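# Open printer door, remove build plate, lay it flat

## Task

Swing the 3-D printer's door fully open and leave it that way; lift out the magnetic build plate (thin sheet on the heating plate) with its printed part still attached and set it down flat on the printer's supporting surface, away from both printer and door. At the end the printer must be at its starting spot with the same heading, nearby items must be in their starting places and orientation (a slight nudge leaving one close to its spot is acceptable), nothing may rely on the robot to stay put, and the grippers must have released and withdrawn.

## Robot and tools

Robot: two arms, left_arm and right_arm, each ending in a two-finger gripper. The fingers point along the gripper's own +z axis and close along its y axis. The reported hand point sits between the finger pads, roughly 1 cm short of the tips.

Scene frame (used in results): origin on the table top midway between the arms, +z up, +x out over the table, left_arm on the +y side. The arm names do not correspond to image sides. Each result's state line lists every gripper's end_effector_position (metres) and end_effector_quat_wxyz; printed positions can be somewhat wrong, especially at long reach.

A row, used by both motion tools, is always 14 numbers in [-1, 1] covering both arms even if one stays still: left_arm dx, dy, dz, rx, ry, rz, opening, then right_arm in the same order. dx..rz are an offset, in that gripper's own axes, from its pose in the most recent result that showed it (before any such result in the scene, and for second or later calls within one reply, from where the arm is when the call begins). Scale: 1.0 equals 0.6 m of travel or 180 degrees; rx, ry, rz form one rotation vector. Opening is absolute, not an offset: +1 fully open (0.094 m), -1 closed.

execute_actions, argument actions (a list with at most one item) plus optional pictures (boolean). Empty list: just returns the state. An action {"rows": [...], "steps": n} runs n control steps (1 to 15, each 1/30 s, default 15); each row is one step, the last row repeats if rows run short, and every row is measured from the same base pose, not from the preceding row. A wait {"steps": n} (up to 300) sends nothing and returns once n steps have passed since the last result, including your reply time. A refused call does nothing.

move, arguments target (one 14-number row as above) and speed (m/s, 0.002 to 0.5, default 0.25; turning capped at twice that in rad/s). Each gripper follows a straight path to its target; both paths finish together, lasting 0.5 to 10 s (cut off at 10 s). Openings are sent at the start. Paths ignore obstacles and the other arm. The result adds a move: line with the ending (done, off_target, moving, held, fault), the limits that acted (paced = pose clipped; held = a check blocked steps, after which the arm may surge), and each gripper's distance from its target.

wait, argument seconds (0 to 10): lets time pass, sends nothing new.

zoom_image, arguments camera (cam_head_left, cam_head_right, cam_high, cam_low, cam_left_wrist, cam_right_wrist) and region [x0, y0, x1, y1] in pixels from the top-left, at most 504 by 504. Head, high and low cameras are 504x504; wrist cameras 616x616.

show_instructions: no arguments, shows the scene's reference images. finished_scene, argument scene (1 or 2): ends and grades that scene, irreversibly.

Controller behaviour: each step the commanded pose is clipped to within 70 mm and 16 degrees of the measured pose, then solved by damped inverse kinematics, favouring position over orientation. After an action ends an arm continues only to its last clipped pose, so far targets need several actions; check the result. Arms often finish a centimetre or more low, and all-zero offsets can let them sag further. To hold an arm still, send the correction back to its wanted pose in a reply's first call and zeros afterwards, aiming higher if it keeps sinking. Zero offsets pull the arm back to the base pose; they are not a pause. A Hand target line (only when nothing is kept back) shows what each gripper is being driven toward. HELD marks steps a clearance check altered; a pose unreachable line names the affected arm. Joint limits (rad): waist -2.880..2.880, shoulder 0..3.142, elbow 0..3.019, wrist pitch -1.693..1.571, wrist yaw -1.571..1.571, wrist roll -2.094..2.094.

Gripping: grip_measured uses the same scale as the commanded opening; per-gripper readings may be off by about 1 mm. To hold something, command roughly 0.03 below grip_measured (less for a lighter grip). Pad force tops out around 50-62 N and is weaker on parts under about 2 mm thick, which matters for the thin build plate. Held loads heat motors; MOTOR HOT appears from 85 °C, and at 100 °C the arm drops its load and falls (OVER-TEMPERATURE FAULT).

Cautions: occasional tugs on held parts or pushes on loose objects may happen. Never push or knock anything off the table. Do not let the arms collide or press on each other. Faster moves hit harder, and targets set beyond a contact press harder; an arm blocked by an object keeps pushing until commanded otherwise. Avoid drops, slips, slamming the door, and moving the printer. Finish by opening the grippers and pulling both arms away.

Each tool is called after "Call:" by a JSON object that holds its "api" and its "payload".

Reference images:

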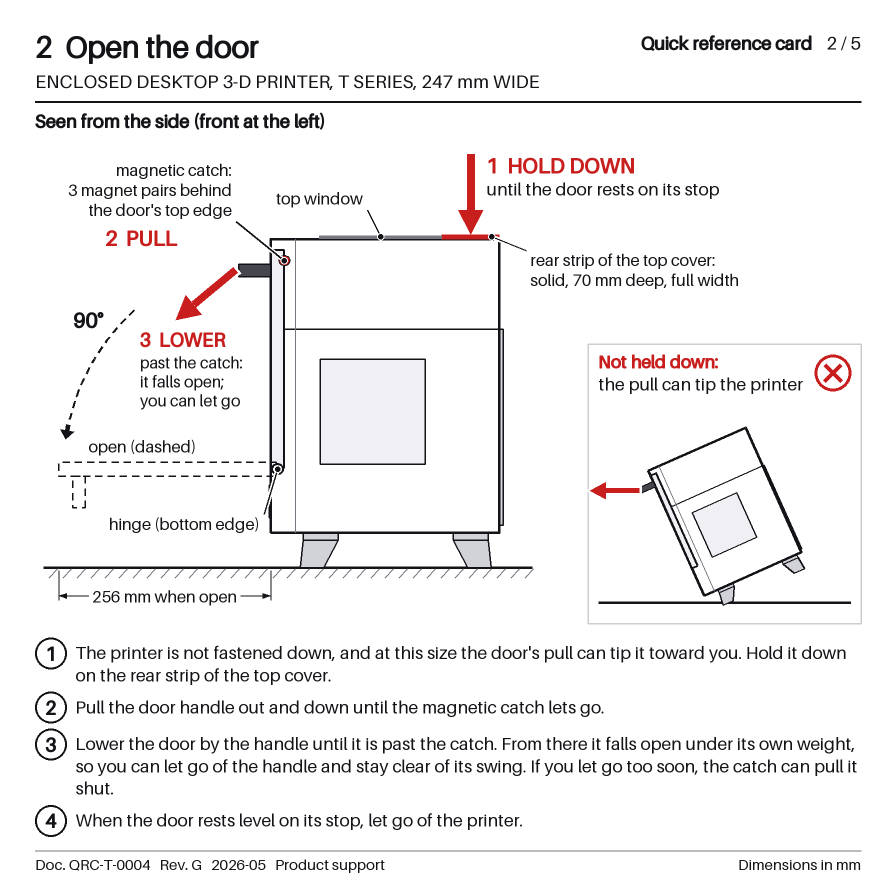

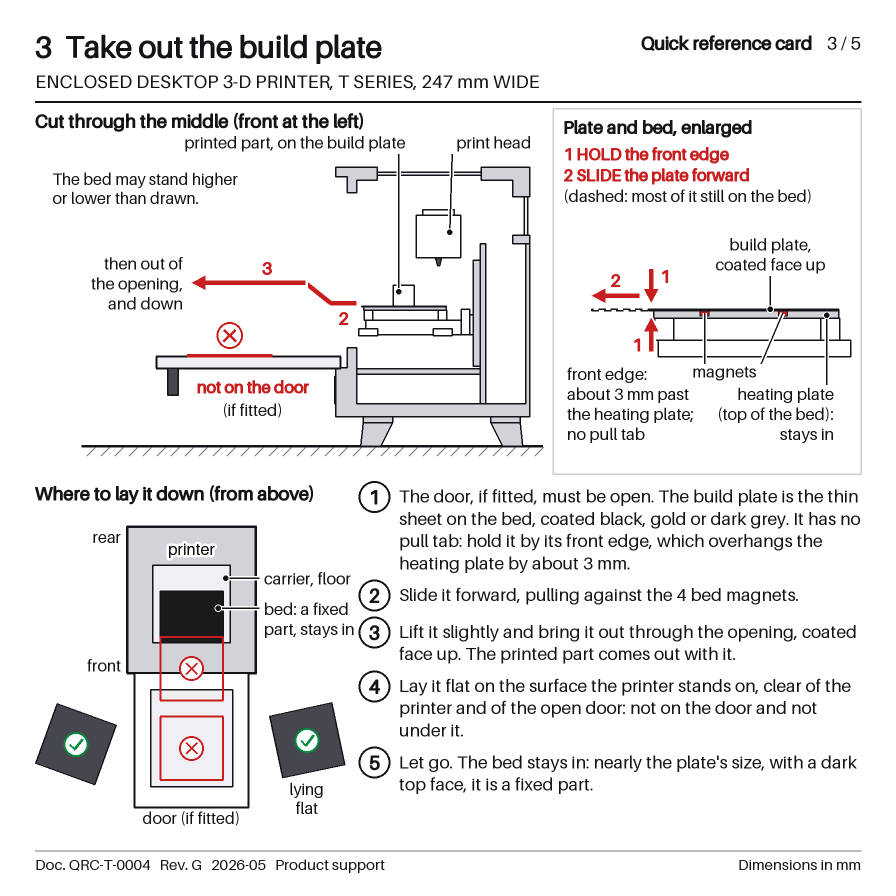

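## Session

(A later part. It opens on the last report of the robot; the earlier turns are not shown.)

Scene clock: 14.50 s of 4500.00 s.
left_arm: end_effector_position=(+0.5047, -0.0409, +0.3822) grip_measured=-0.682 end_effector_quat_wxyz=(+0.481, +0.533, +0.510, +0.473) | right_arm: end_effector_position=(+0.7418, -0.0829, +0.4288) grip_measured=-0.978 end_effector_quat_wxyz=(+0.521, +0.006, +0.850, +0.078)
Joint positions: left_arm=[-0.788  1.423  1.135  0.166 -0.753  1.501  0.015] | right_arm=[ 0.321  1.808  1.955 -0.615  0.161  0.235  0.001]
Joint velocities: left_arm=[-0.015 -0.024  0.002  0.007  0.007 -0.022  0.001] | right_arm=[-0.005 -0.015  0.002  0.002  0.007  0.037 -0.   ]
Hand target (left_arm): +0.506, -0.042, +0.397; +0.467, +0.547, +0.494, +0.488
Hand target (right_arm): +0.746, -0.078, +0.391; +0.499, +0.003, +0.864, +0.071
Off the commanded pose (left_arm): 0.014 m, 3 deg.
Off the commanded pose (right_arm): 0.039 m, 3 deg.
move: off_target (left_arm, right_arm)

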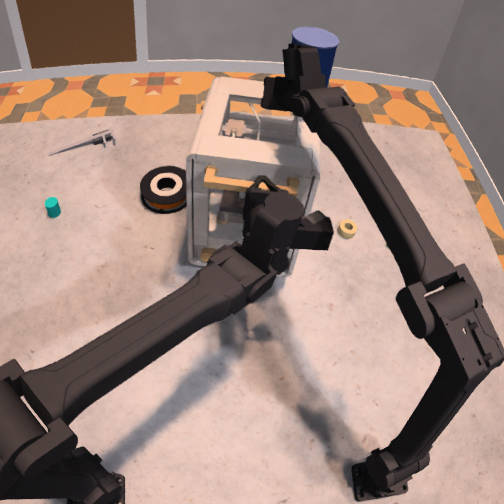

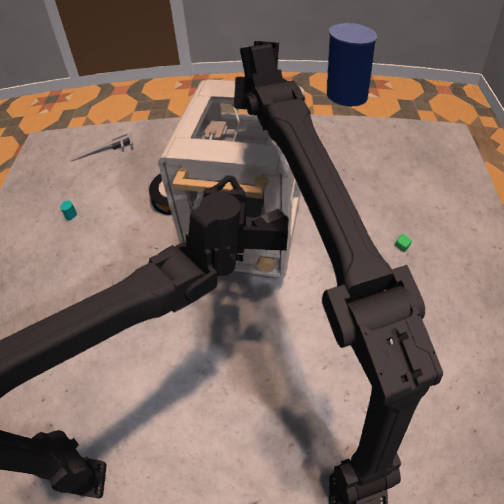

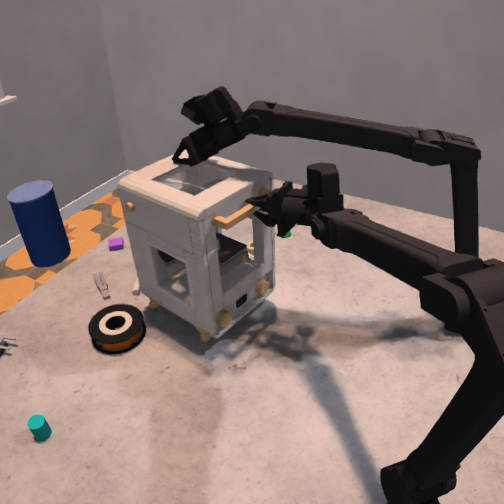

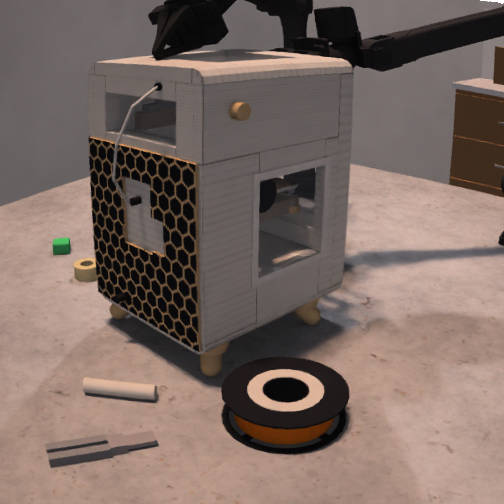

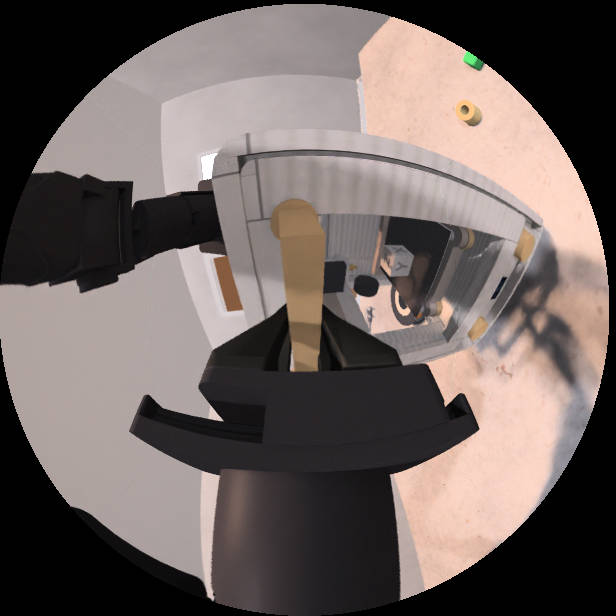

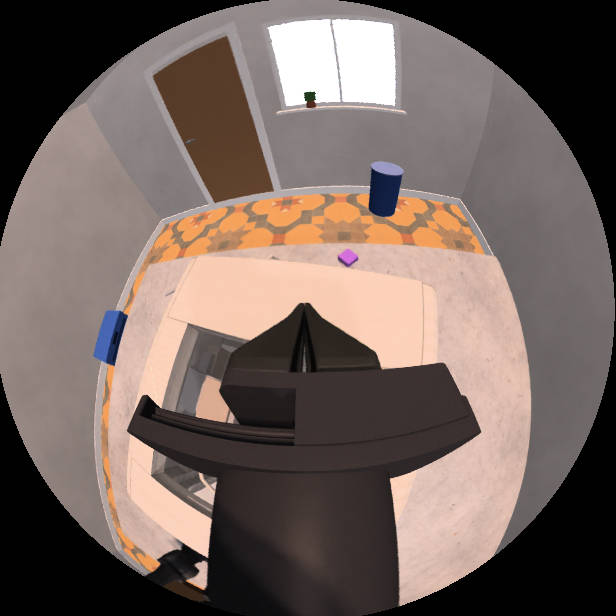

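Call:
{"api": "move", "payload": {"target": [0,-0.03,-0.137,-0.11,0,0,-1, 0.06,0,0.03,0,0.04,0,-1], "speed": 0.05}}

Call:
{"api": "move", "payload": {"target": [0,-0.03,-0.137,-0.11,0,0,-1, 0.06,0,0.03,0,0.02,0,-1], "speed": 0.05}}

Call:
{"api": "move", "payload": {"target": [0,-0.03,-0.137,-0.11,0,0,-1, 0.06,0,0.03,0,0.02,0,-1], "speed": 0.05}}

Scene clock: 19.20 s of 4500.00 s.
left_arm: end_effector_position=(+0.4288, -0.0286, +0.3626) grip_measured=-0.689 end_effector_quat_wxyz=(+0.575, +0.427, +0.447, +0.536) | right_arm: end_effector_position=(+0.7281, -0.0772, +0.4277) grip_measured=-0.979 end_effector_quat_wxyz=(+0.495, -0.004, +0.865, +0.085)
Joint positions: left_arm=[-0.894  1.43   0.82   0.973 -0.849  1.791  0.015] | right_arm=[ 0.327  1.798  1.971 -0.697  0.131  0.242  0.001]
Joint velocities: left_arm=[-0.015  0.005  0.002  0.012  0.037  0.022 -0.   ] | right_arm=[-0.005 -0.015  0.007  0.017 -0.066  0.007  0.   ]
Hand target (left_arm): +0.421, -0.037, +0.371; +0.566, +0.442, +0.426, +0.550
Hand target (right_arm): +0.739, -0.078, +0.389; +0.467, +0.000, +0.881, +0.078
Off the commanded pose (left_arm): 0.015 m, 4 deg.
Off the commanded pose (right_arm): 0.041 m, 4 deg.
move: off_target (left_arm, right_arm)

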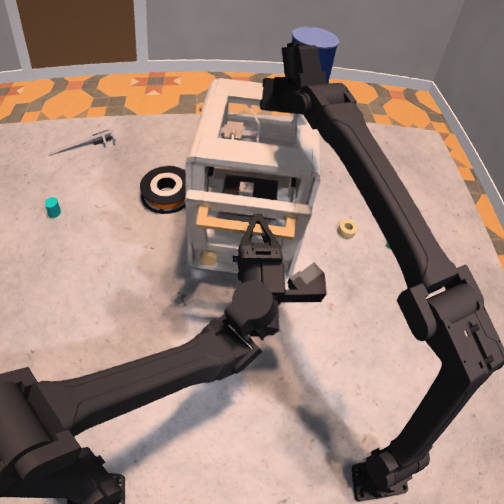

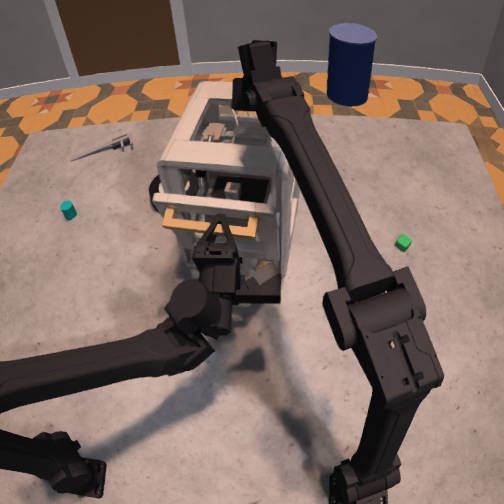

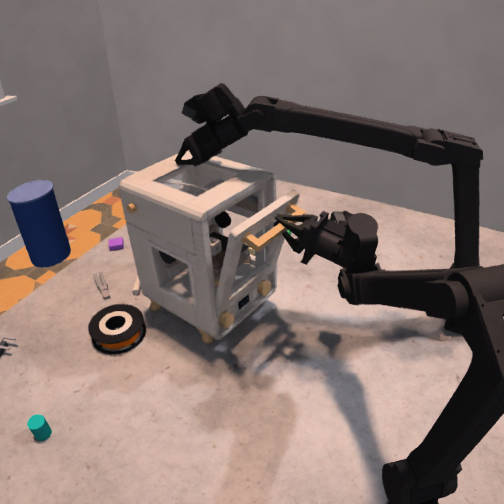

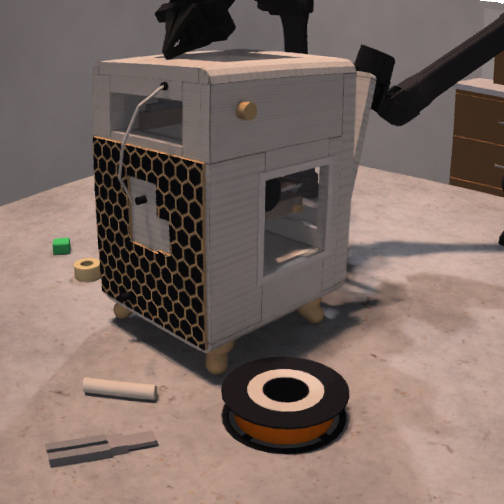

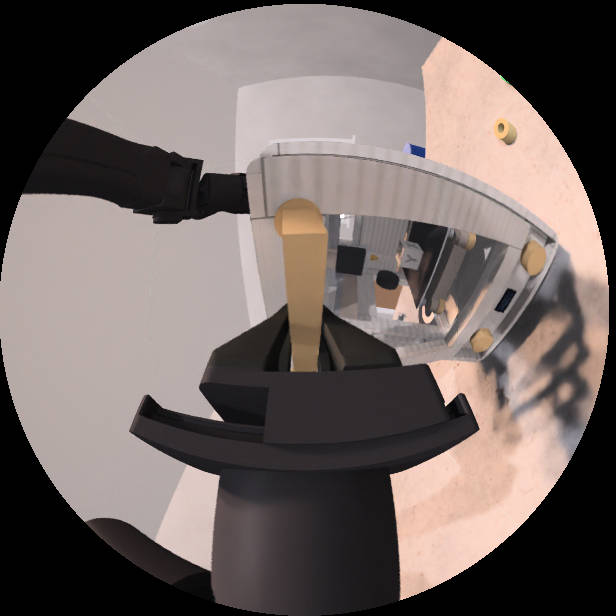

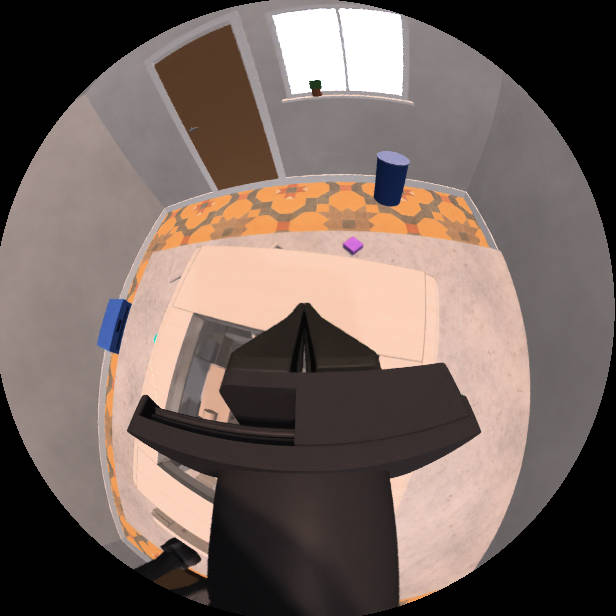

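Scene clock: 22.93 s of 4500.00 s.
left_arm: end_effector_position=(+0.3682, -0.0199, +0.3180) grip_measured=-0.671 end_effector_quat_wxyz=(+0.625, +0.379, +0.390, +0.560) | right_arm: end_effector_position=(+0.7253, -0.0775, +0.4282) grip_measured=-0.979 end_effector_quat_wxyz=(+0.498, -0.005, +0.862, +0.088)
Joint positions: left_arm=[-0.976  1.572  0.643  1.577 -0.826  2.01   0.015] | right_arm=[ 0.327  1.785  1.949 -0.678  0.127  0.242  0.001]
Joint velocities: left_arm=[ 0.005 -0.015 -0.012  0.012 -0.066  0.007 -0.001] | right_arm=[-0.005  0.005 -0.007 -0.027 -0.007 -0.007 -0.001]
Hand target (left_arm): +0.354, -0.027, +0.325; +0.626, +0.388, +0.375, +0.563
Hand target (right_arm): +0.724, -0.072, +0.389; +0.467, -0.007, +0.880, +0.085
Off the commanded pose (left_arm): 0.019 m, 10 deg.
Off the commanded pose (right_arm): 0.041 m, 4 deg.
joint sent to its limit (left arm) — the command would take joint 4 (wrist pitch) past its upper limit, so that joint was sent only as far as its limit.
move: off_target (left_arm, right_arm)

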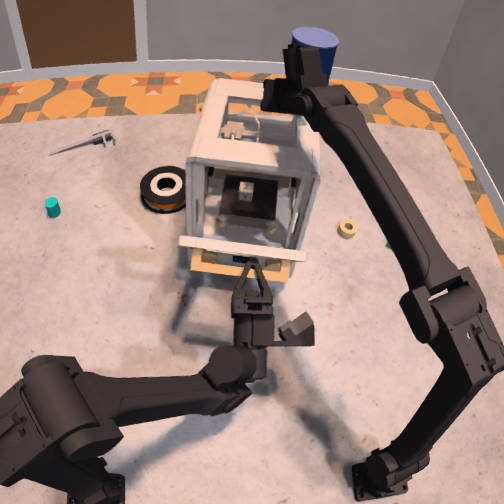

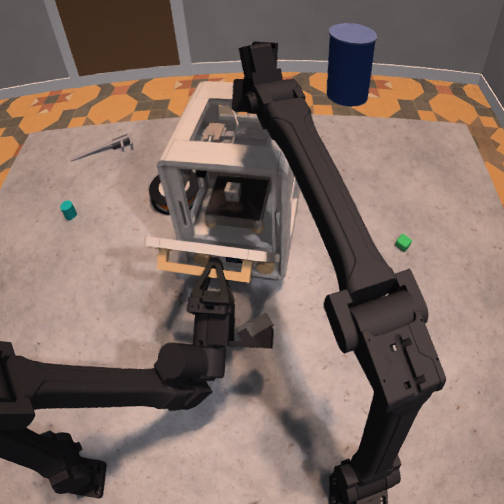

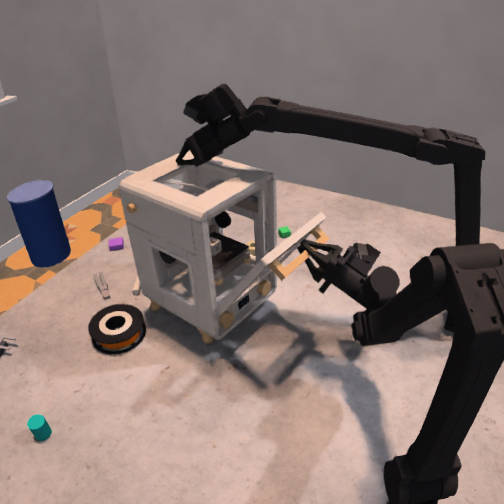

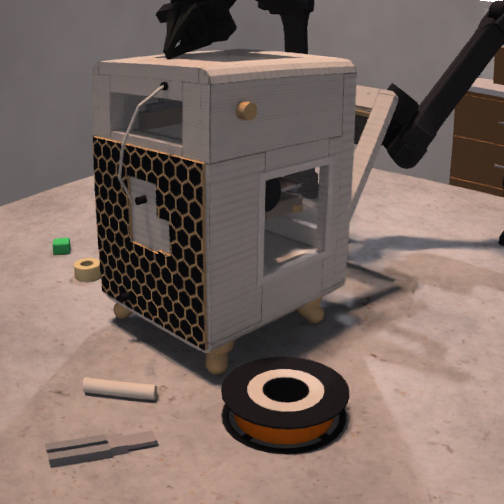

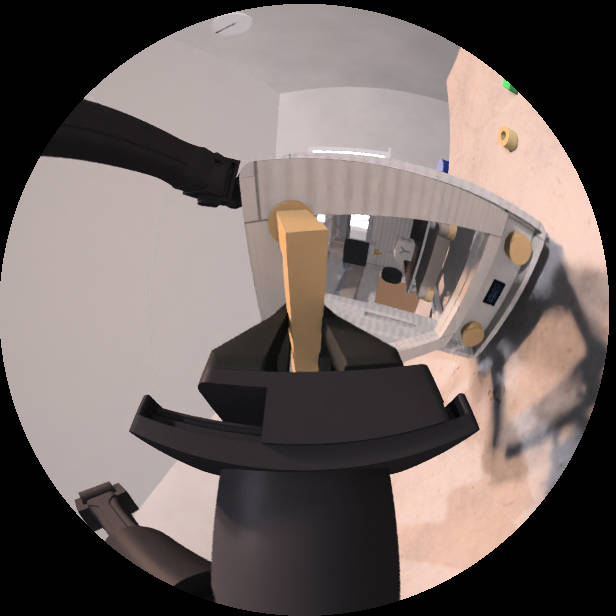

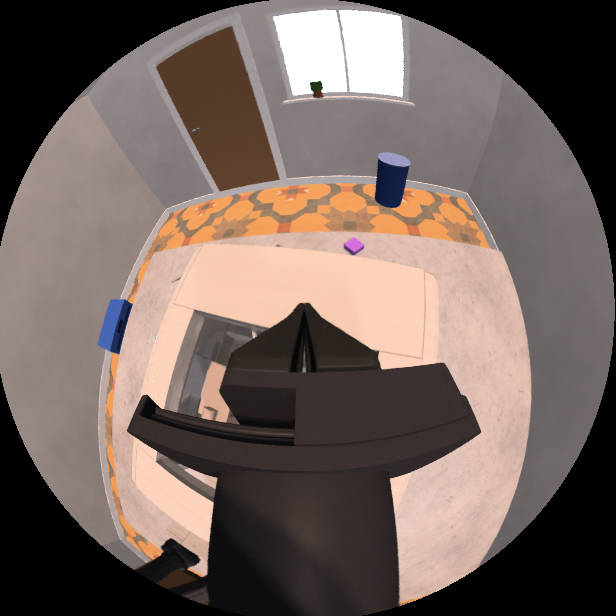

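Scene clock: 26.63 s of 4500.00 s.
left_arm: end_effector_position=(+0.3220, -0.0113, +0.2532) grip_measured=-0.612 end_effector_quat_wxyz=(+0.609, +0.445, +0.399, +0.522) | right_arm: end_effector_position=(+0.7213, -0.0778, +0.4280) grip_measured=-0.979 end_effector_quat_wxyz=(+0.500, -0.006, +0.861, +0.091)
Joint positions: left_arm=[-1.068  1.565  0.474  1.557 -0.881  1.919  0.018] | right_arm=[ 0.327  1.77   1.925 -0.664  0.122  0.242  0.001]
Joint velocities: left_arm=[-0.005 -0.005 -0.007  0.007 -0.051  0.022 -0.   ] | right_arm=[-0.005 -0.024 -0.012 -0.002  0.007 -0.007 -0.002]
Hand target (left_arm): +0.302, -0.017, +0.268; +0.622, +0.444, +0.384, +0.518
Hand target (right_arm): +0.722, -0.072, +0.389; +0.471, -0.008, +0.878, +0.088
Off the commanded pose (left_arm): 0.027 m, 28 deg; orientation clipped at the last step of the last action.
Off the commanded pose (right_arm): 0.040 m, 4 deg.
joint sent to its limit (left arm) — the command would take joint 4 (wrist pitch) past its upper limit, so that joint was sent only as far as its limit.
move: off_target (left_arm, right_arm); limits=paced

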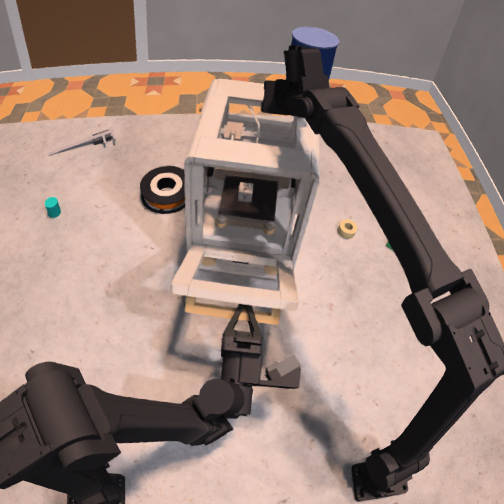

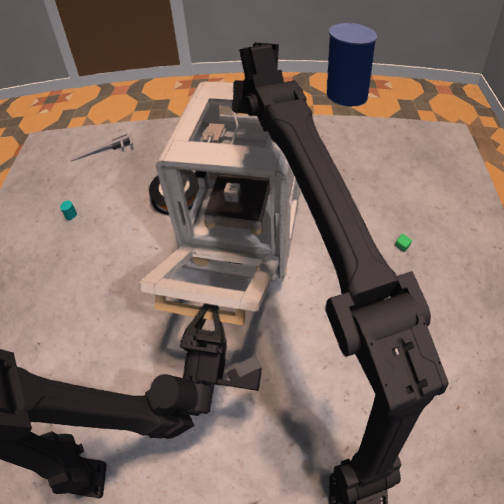

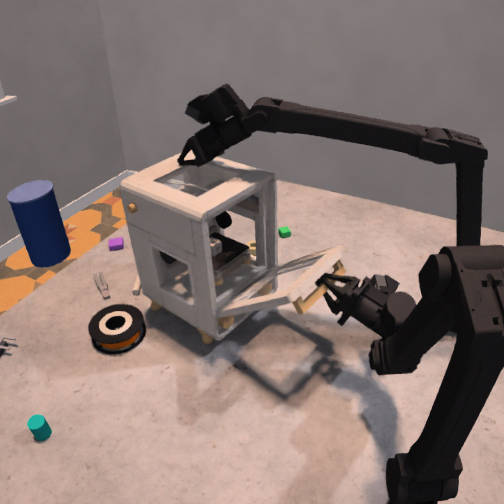

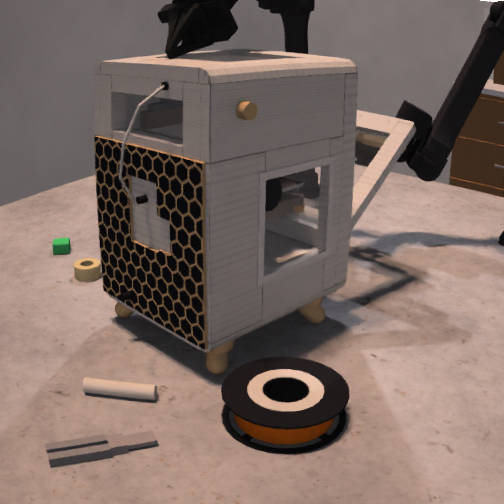

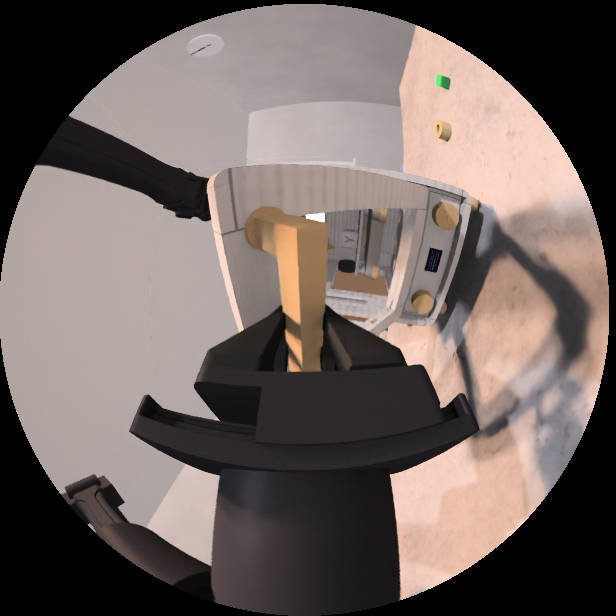

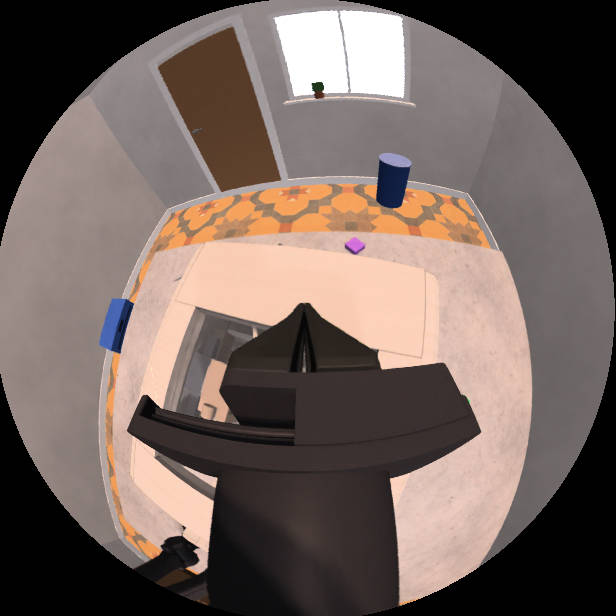

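Call:
{"api": "move", "payload": {"target": [0,0,-0.2,0.1,0,0,0, 0.04,0,0.05,0,0,0,-1], "speed": 0.15}}

Scene clock: 28.70 s of 4500.00 s.
left_arm: end_effector_position=(+0.2086, +0.0091, +0.2121) grip_measured=+0.000 end_effector_quat_wxyz=(+0.520, +0.544, +0.470, +0.461) | right_arm: end_effector_position=(+0.7274, -0.0760, +0.4288) grip_measured=-0.979 end_effector_quat_wxyz=(+0.520, -0.004, +0.849, +0.097)
Joint positions: left_arm=[-1.427  1.167  0.351  0.691 -1.292  1.463  0.047] | right_arm=[ 0.327  1.769  1.897 -0.589  0.123  0.242  0.001]
Joint velocities: left_arm=[-0.005 -0.024  0.002 -0.071  0.037 -0.051  0.001] | right_arm=[ 0.015 -0.005 -0.012  0.002  0.081 -0.051  0.   ]
Hand target (left_arm): +0.207, +0.004, +0.220; +0.531, +0.536, +0.477, +0.450
Hand target (right_arm): +0.733, -0.071, +0.393; +0.500, -0.006, +0.861, +0.091
Off the commanded pose (left_arm): 0.009 m, 2 deg.
Off the commanded pose (right_arm): 0.037 m, 3 deg.
move: off_target (right_arm)

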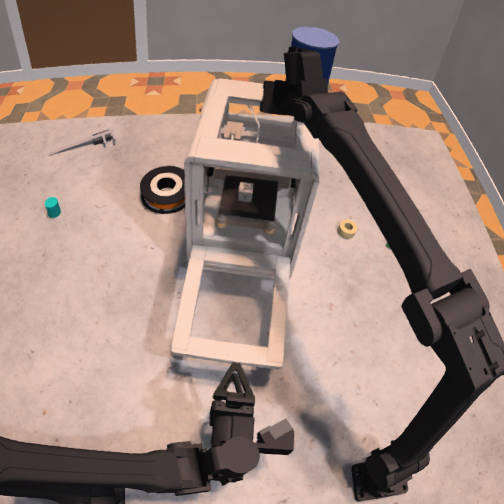

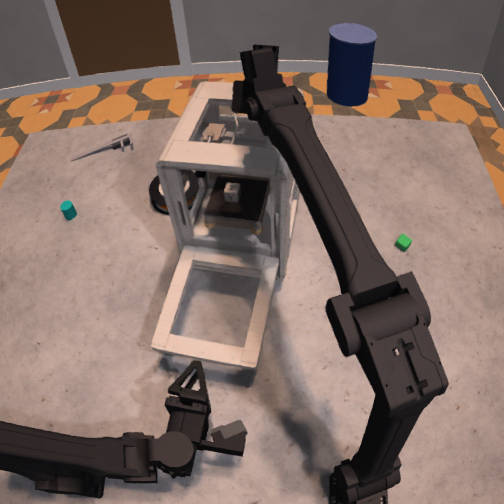

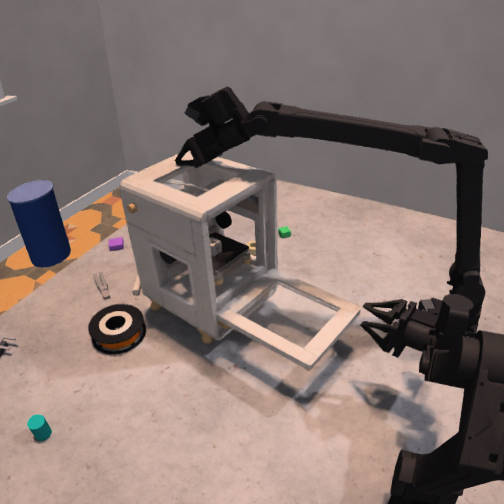

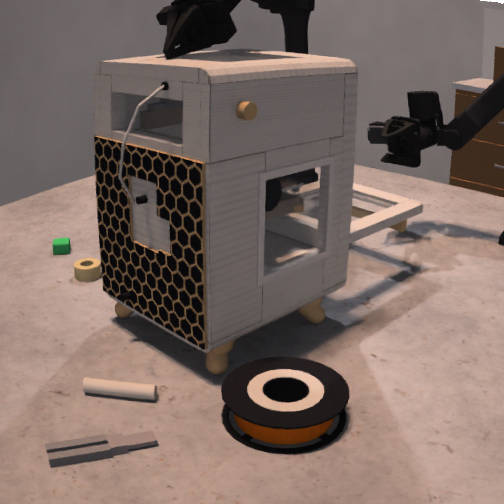

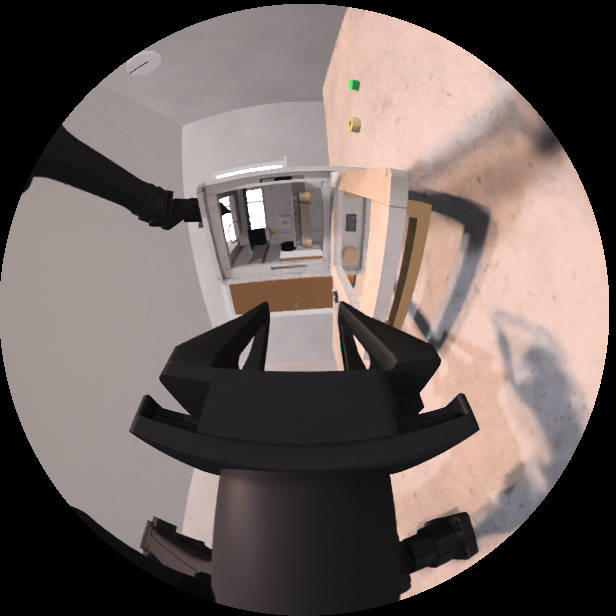

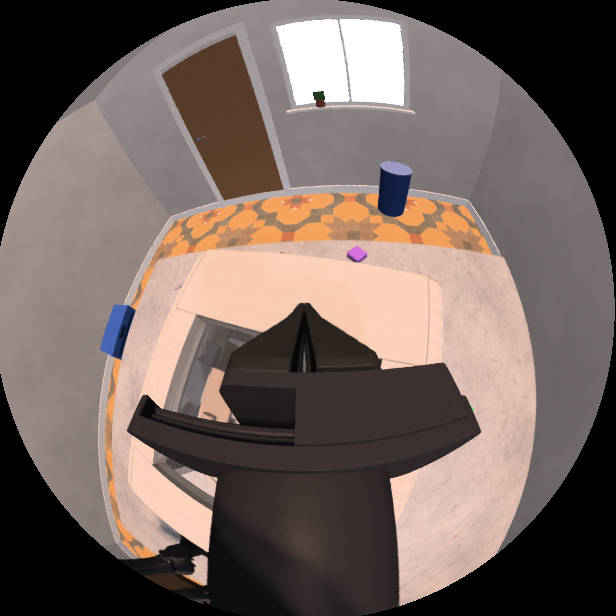

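Call:
{"api": "move", "payload": {"target": [0.02,0.04,0.46,0,0,0,-0.3, 0.05,0,0.04,0,0,0,-1], "speed": 0.15}}

Scene clock: 31.37 s of 4500.00 s.
left_arm: end_effector_position=(+0.4749, -0.0113, +0.2186) grip_measured=-0.298 end_effector_quat_wxyz=(+0.518, +0.547, +0.465, +0.464) | right_arm: end_effector_position=(+0.7307, -0.0755, +0.4286) grip_measured=-0.979 end_effector_quat_wxyz=(+0.541, -0.001, +0.834, +0.103)
Joint positions: left_arm=[-0.756  1.567  0.734  0.795 -0.621  1.574  0.033] | right_arm=[ 0.327  1.758  1.851 -0.5    0.127  0.242  0.001]
Joint velocities: left_arm=[-0.015  0.015 -0.012  0.012  0.037 -0.051 -0.   ] | right_arm=[-0.015 -0.005 -0.002 -0.002  0.007  0.022 -0.001]
Hand target (left_arm): +0.485, -0.017, +0.230; +0.522, +0.542, +0.462, +0.469
Hand target (right_arm): +0.733, -0.069, +0.392; +0.520, -0.004, +0.849, +0.097
Off the commanded pose (left_arm): 0.013 m, 1 deg.
Off the commanded pose (right_arm): 0.038 m, 3 deg.
move: off_target (left_arm, right_arm)

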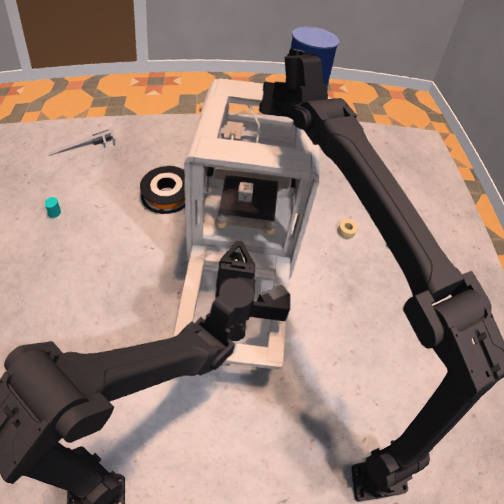

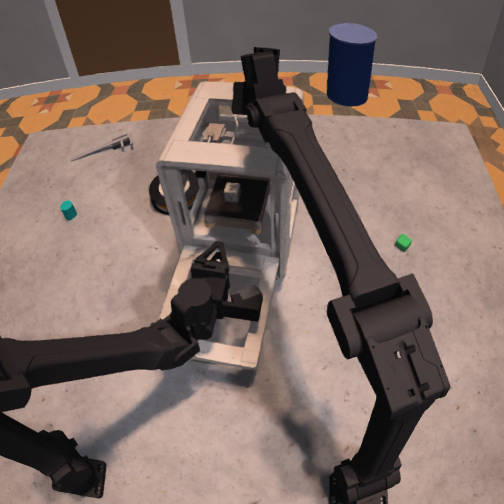

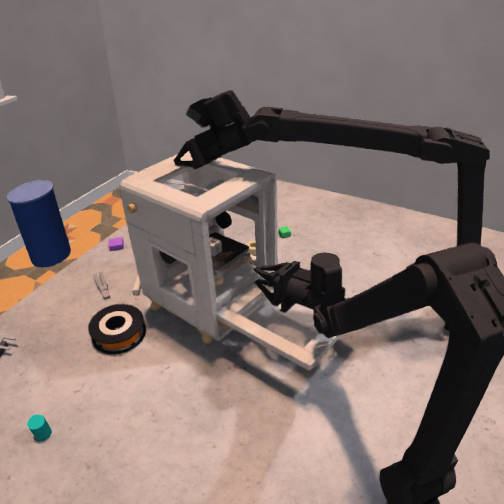

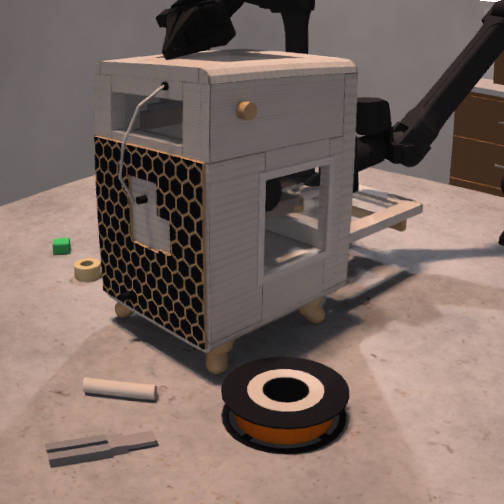

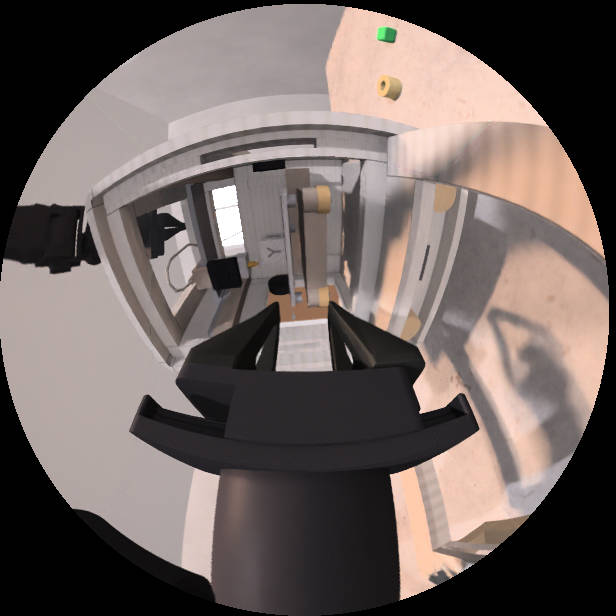

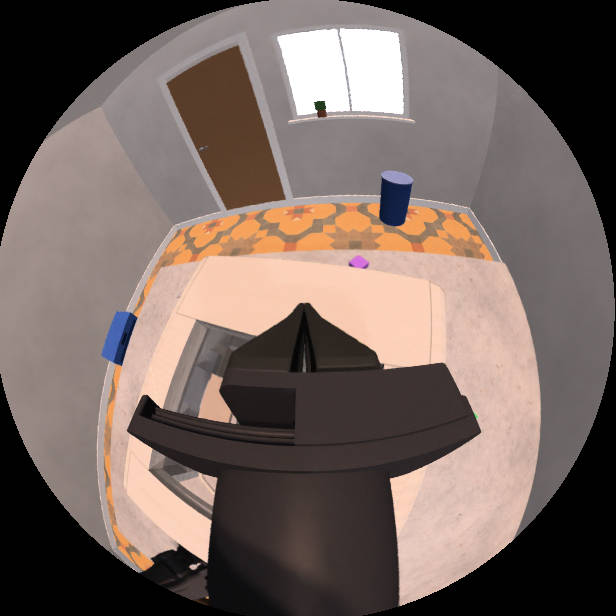

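Call:
{"api": "move", "payload": {"target": [-0.05,0.045,0.1,0,0,0,-0.5, 0.06,0,0.03,0,0.04,0,-1], "speed": 0.05}}

Scene clock: 33.50 s of 4500.00 s.
left_arm: end_effector_position=(+0.5161, -0.0471, +0.2300) grip_measured=-0.498 end_effector_quat_wxyz=(+0.514, +0.556, +0.463, +0.461) | right_arm: end_effector_position=(+0.7238, -0.0743, +0.4271) grip_measured=-0.979 end_effector_quat_wxyz=(+0.524, -0.007, +0.845, +0.106)
Joint positions: left_arm=[-0.749  1.649  0.9    0.691 -0.603  1.575  0.024] | right_arm=[ 0.327  1.753  1.864 -0.557  0.107  0.242  0.001]
Joint velocities: left_arm=[-0.005  0.005  0.002 -0.017  0.037 -0.037 -0.002] | right_arm=[-0.024 -0.005  0.007  0.007 -0.037 -0.007 -0.   ]
Hand target (left_arm): +0.530, -0.050, +0.242; +0.518, +0.547, +0.465, +0.465
Hand target (right_arm): +0.730, -0.069, +0.389; +0.489, -0.008, +0.866, +0.102
Off the commanded pose (left_arm): 0.020 m, 1 deg.
Off the commanded pose (right_arm): 0.039 m, 5 deg.
move: off_target (left_arm, right_arm)

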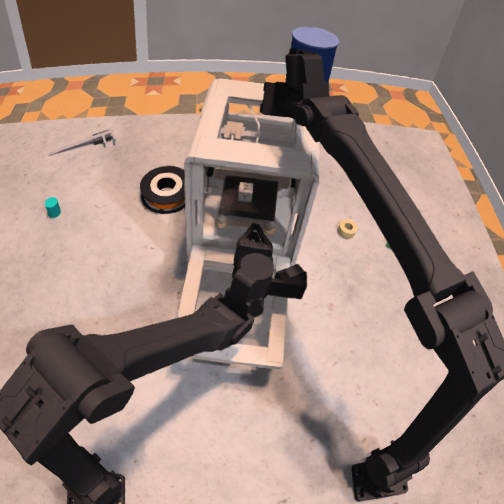

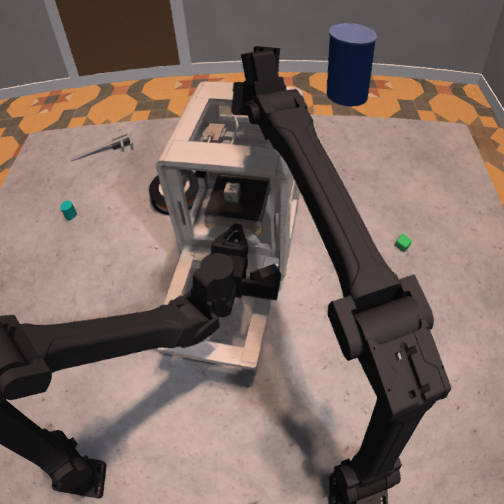

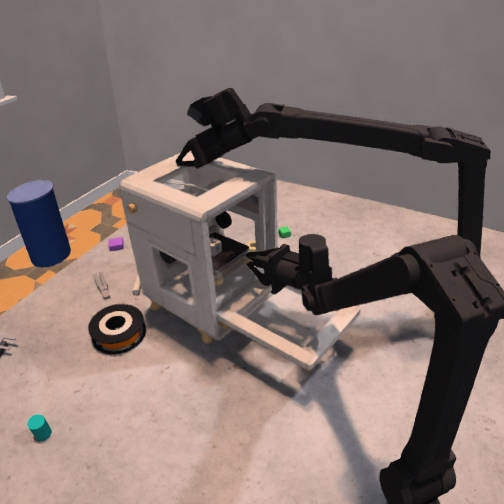

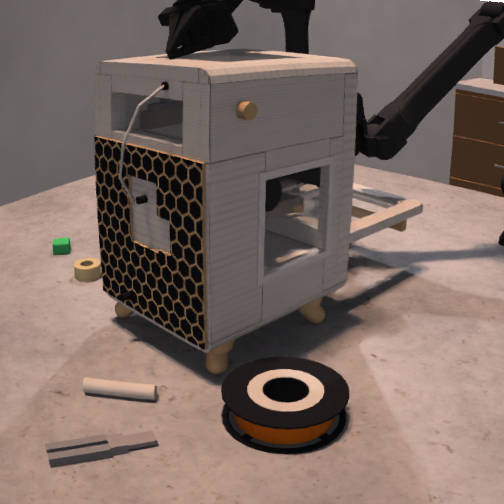

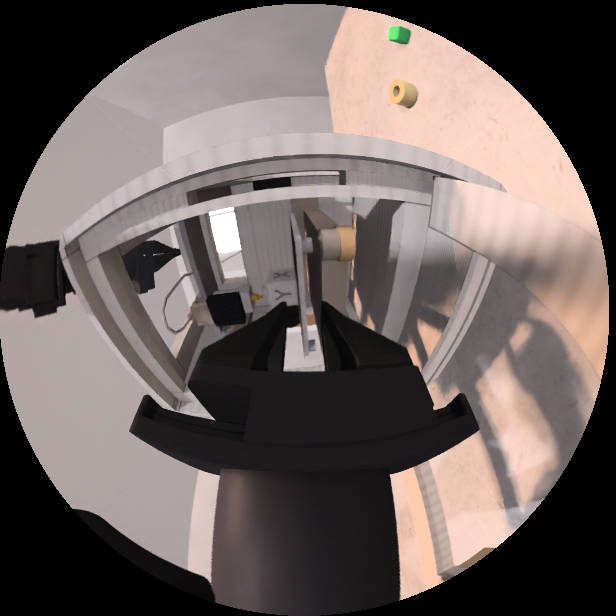

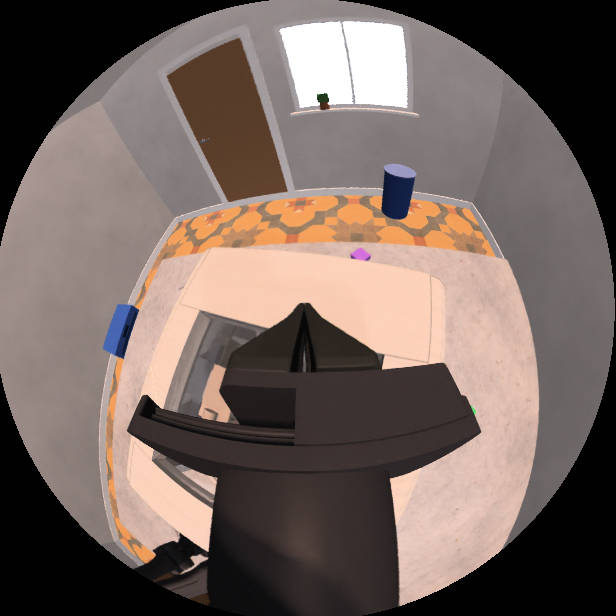

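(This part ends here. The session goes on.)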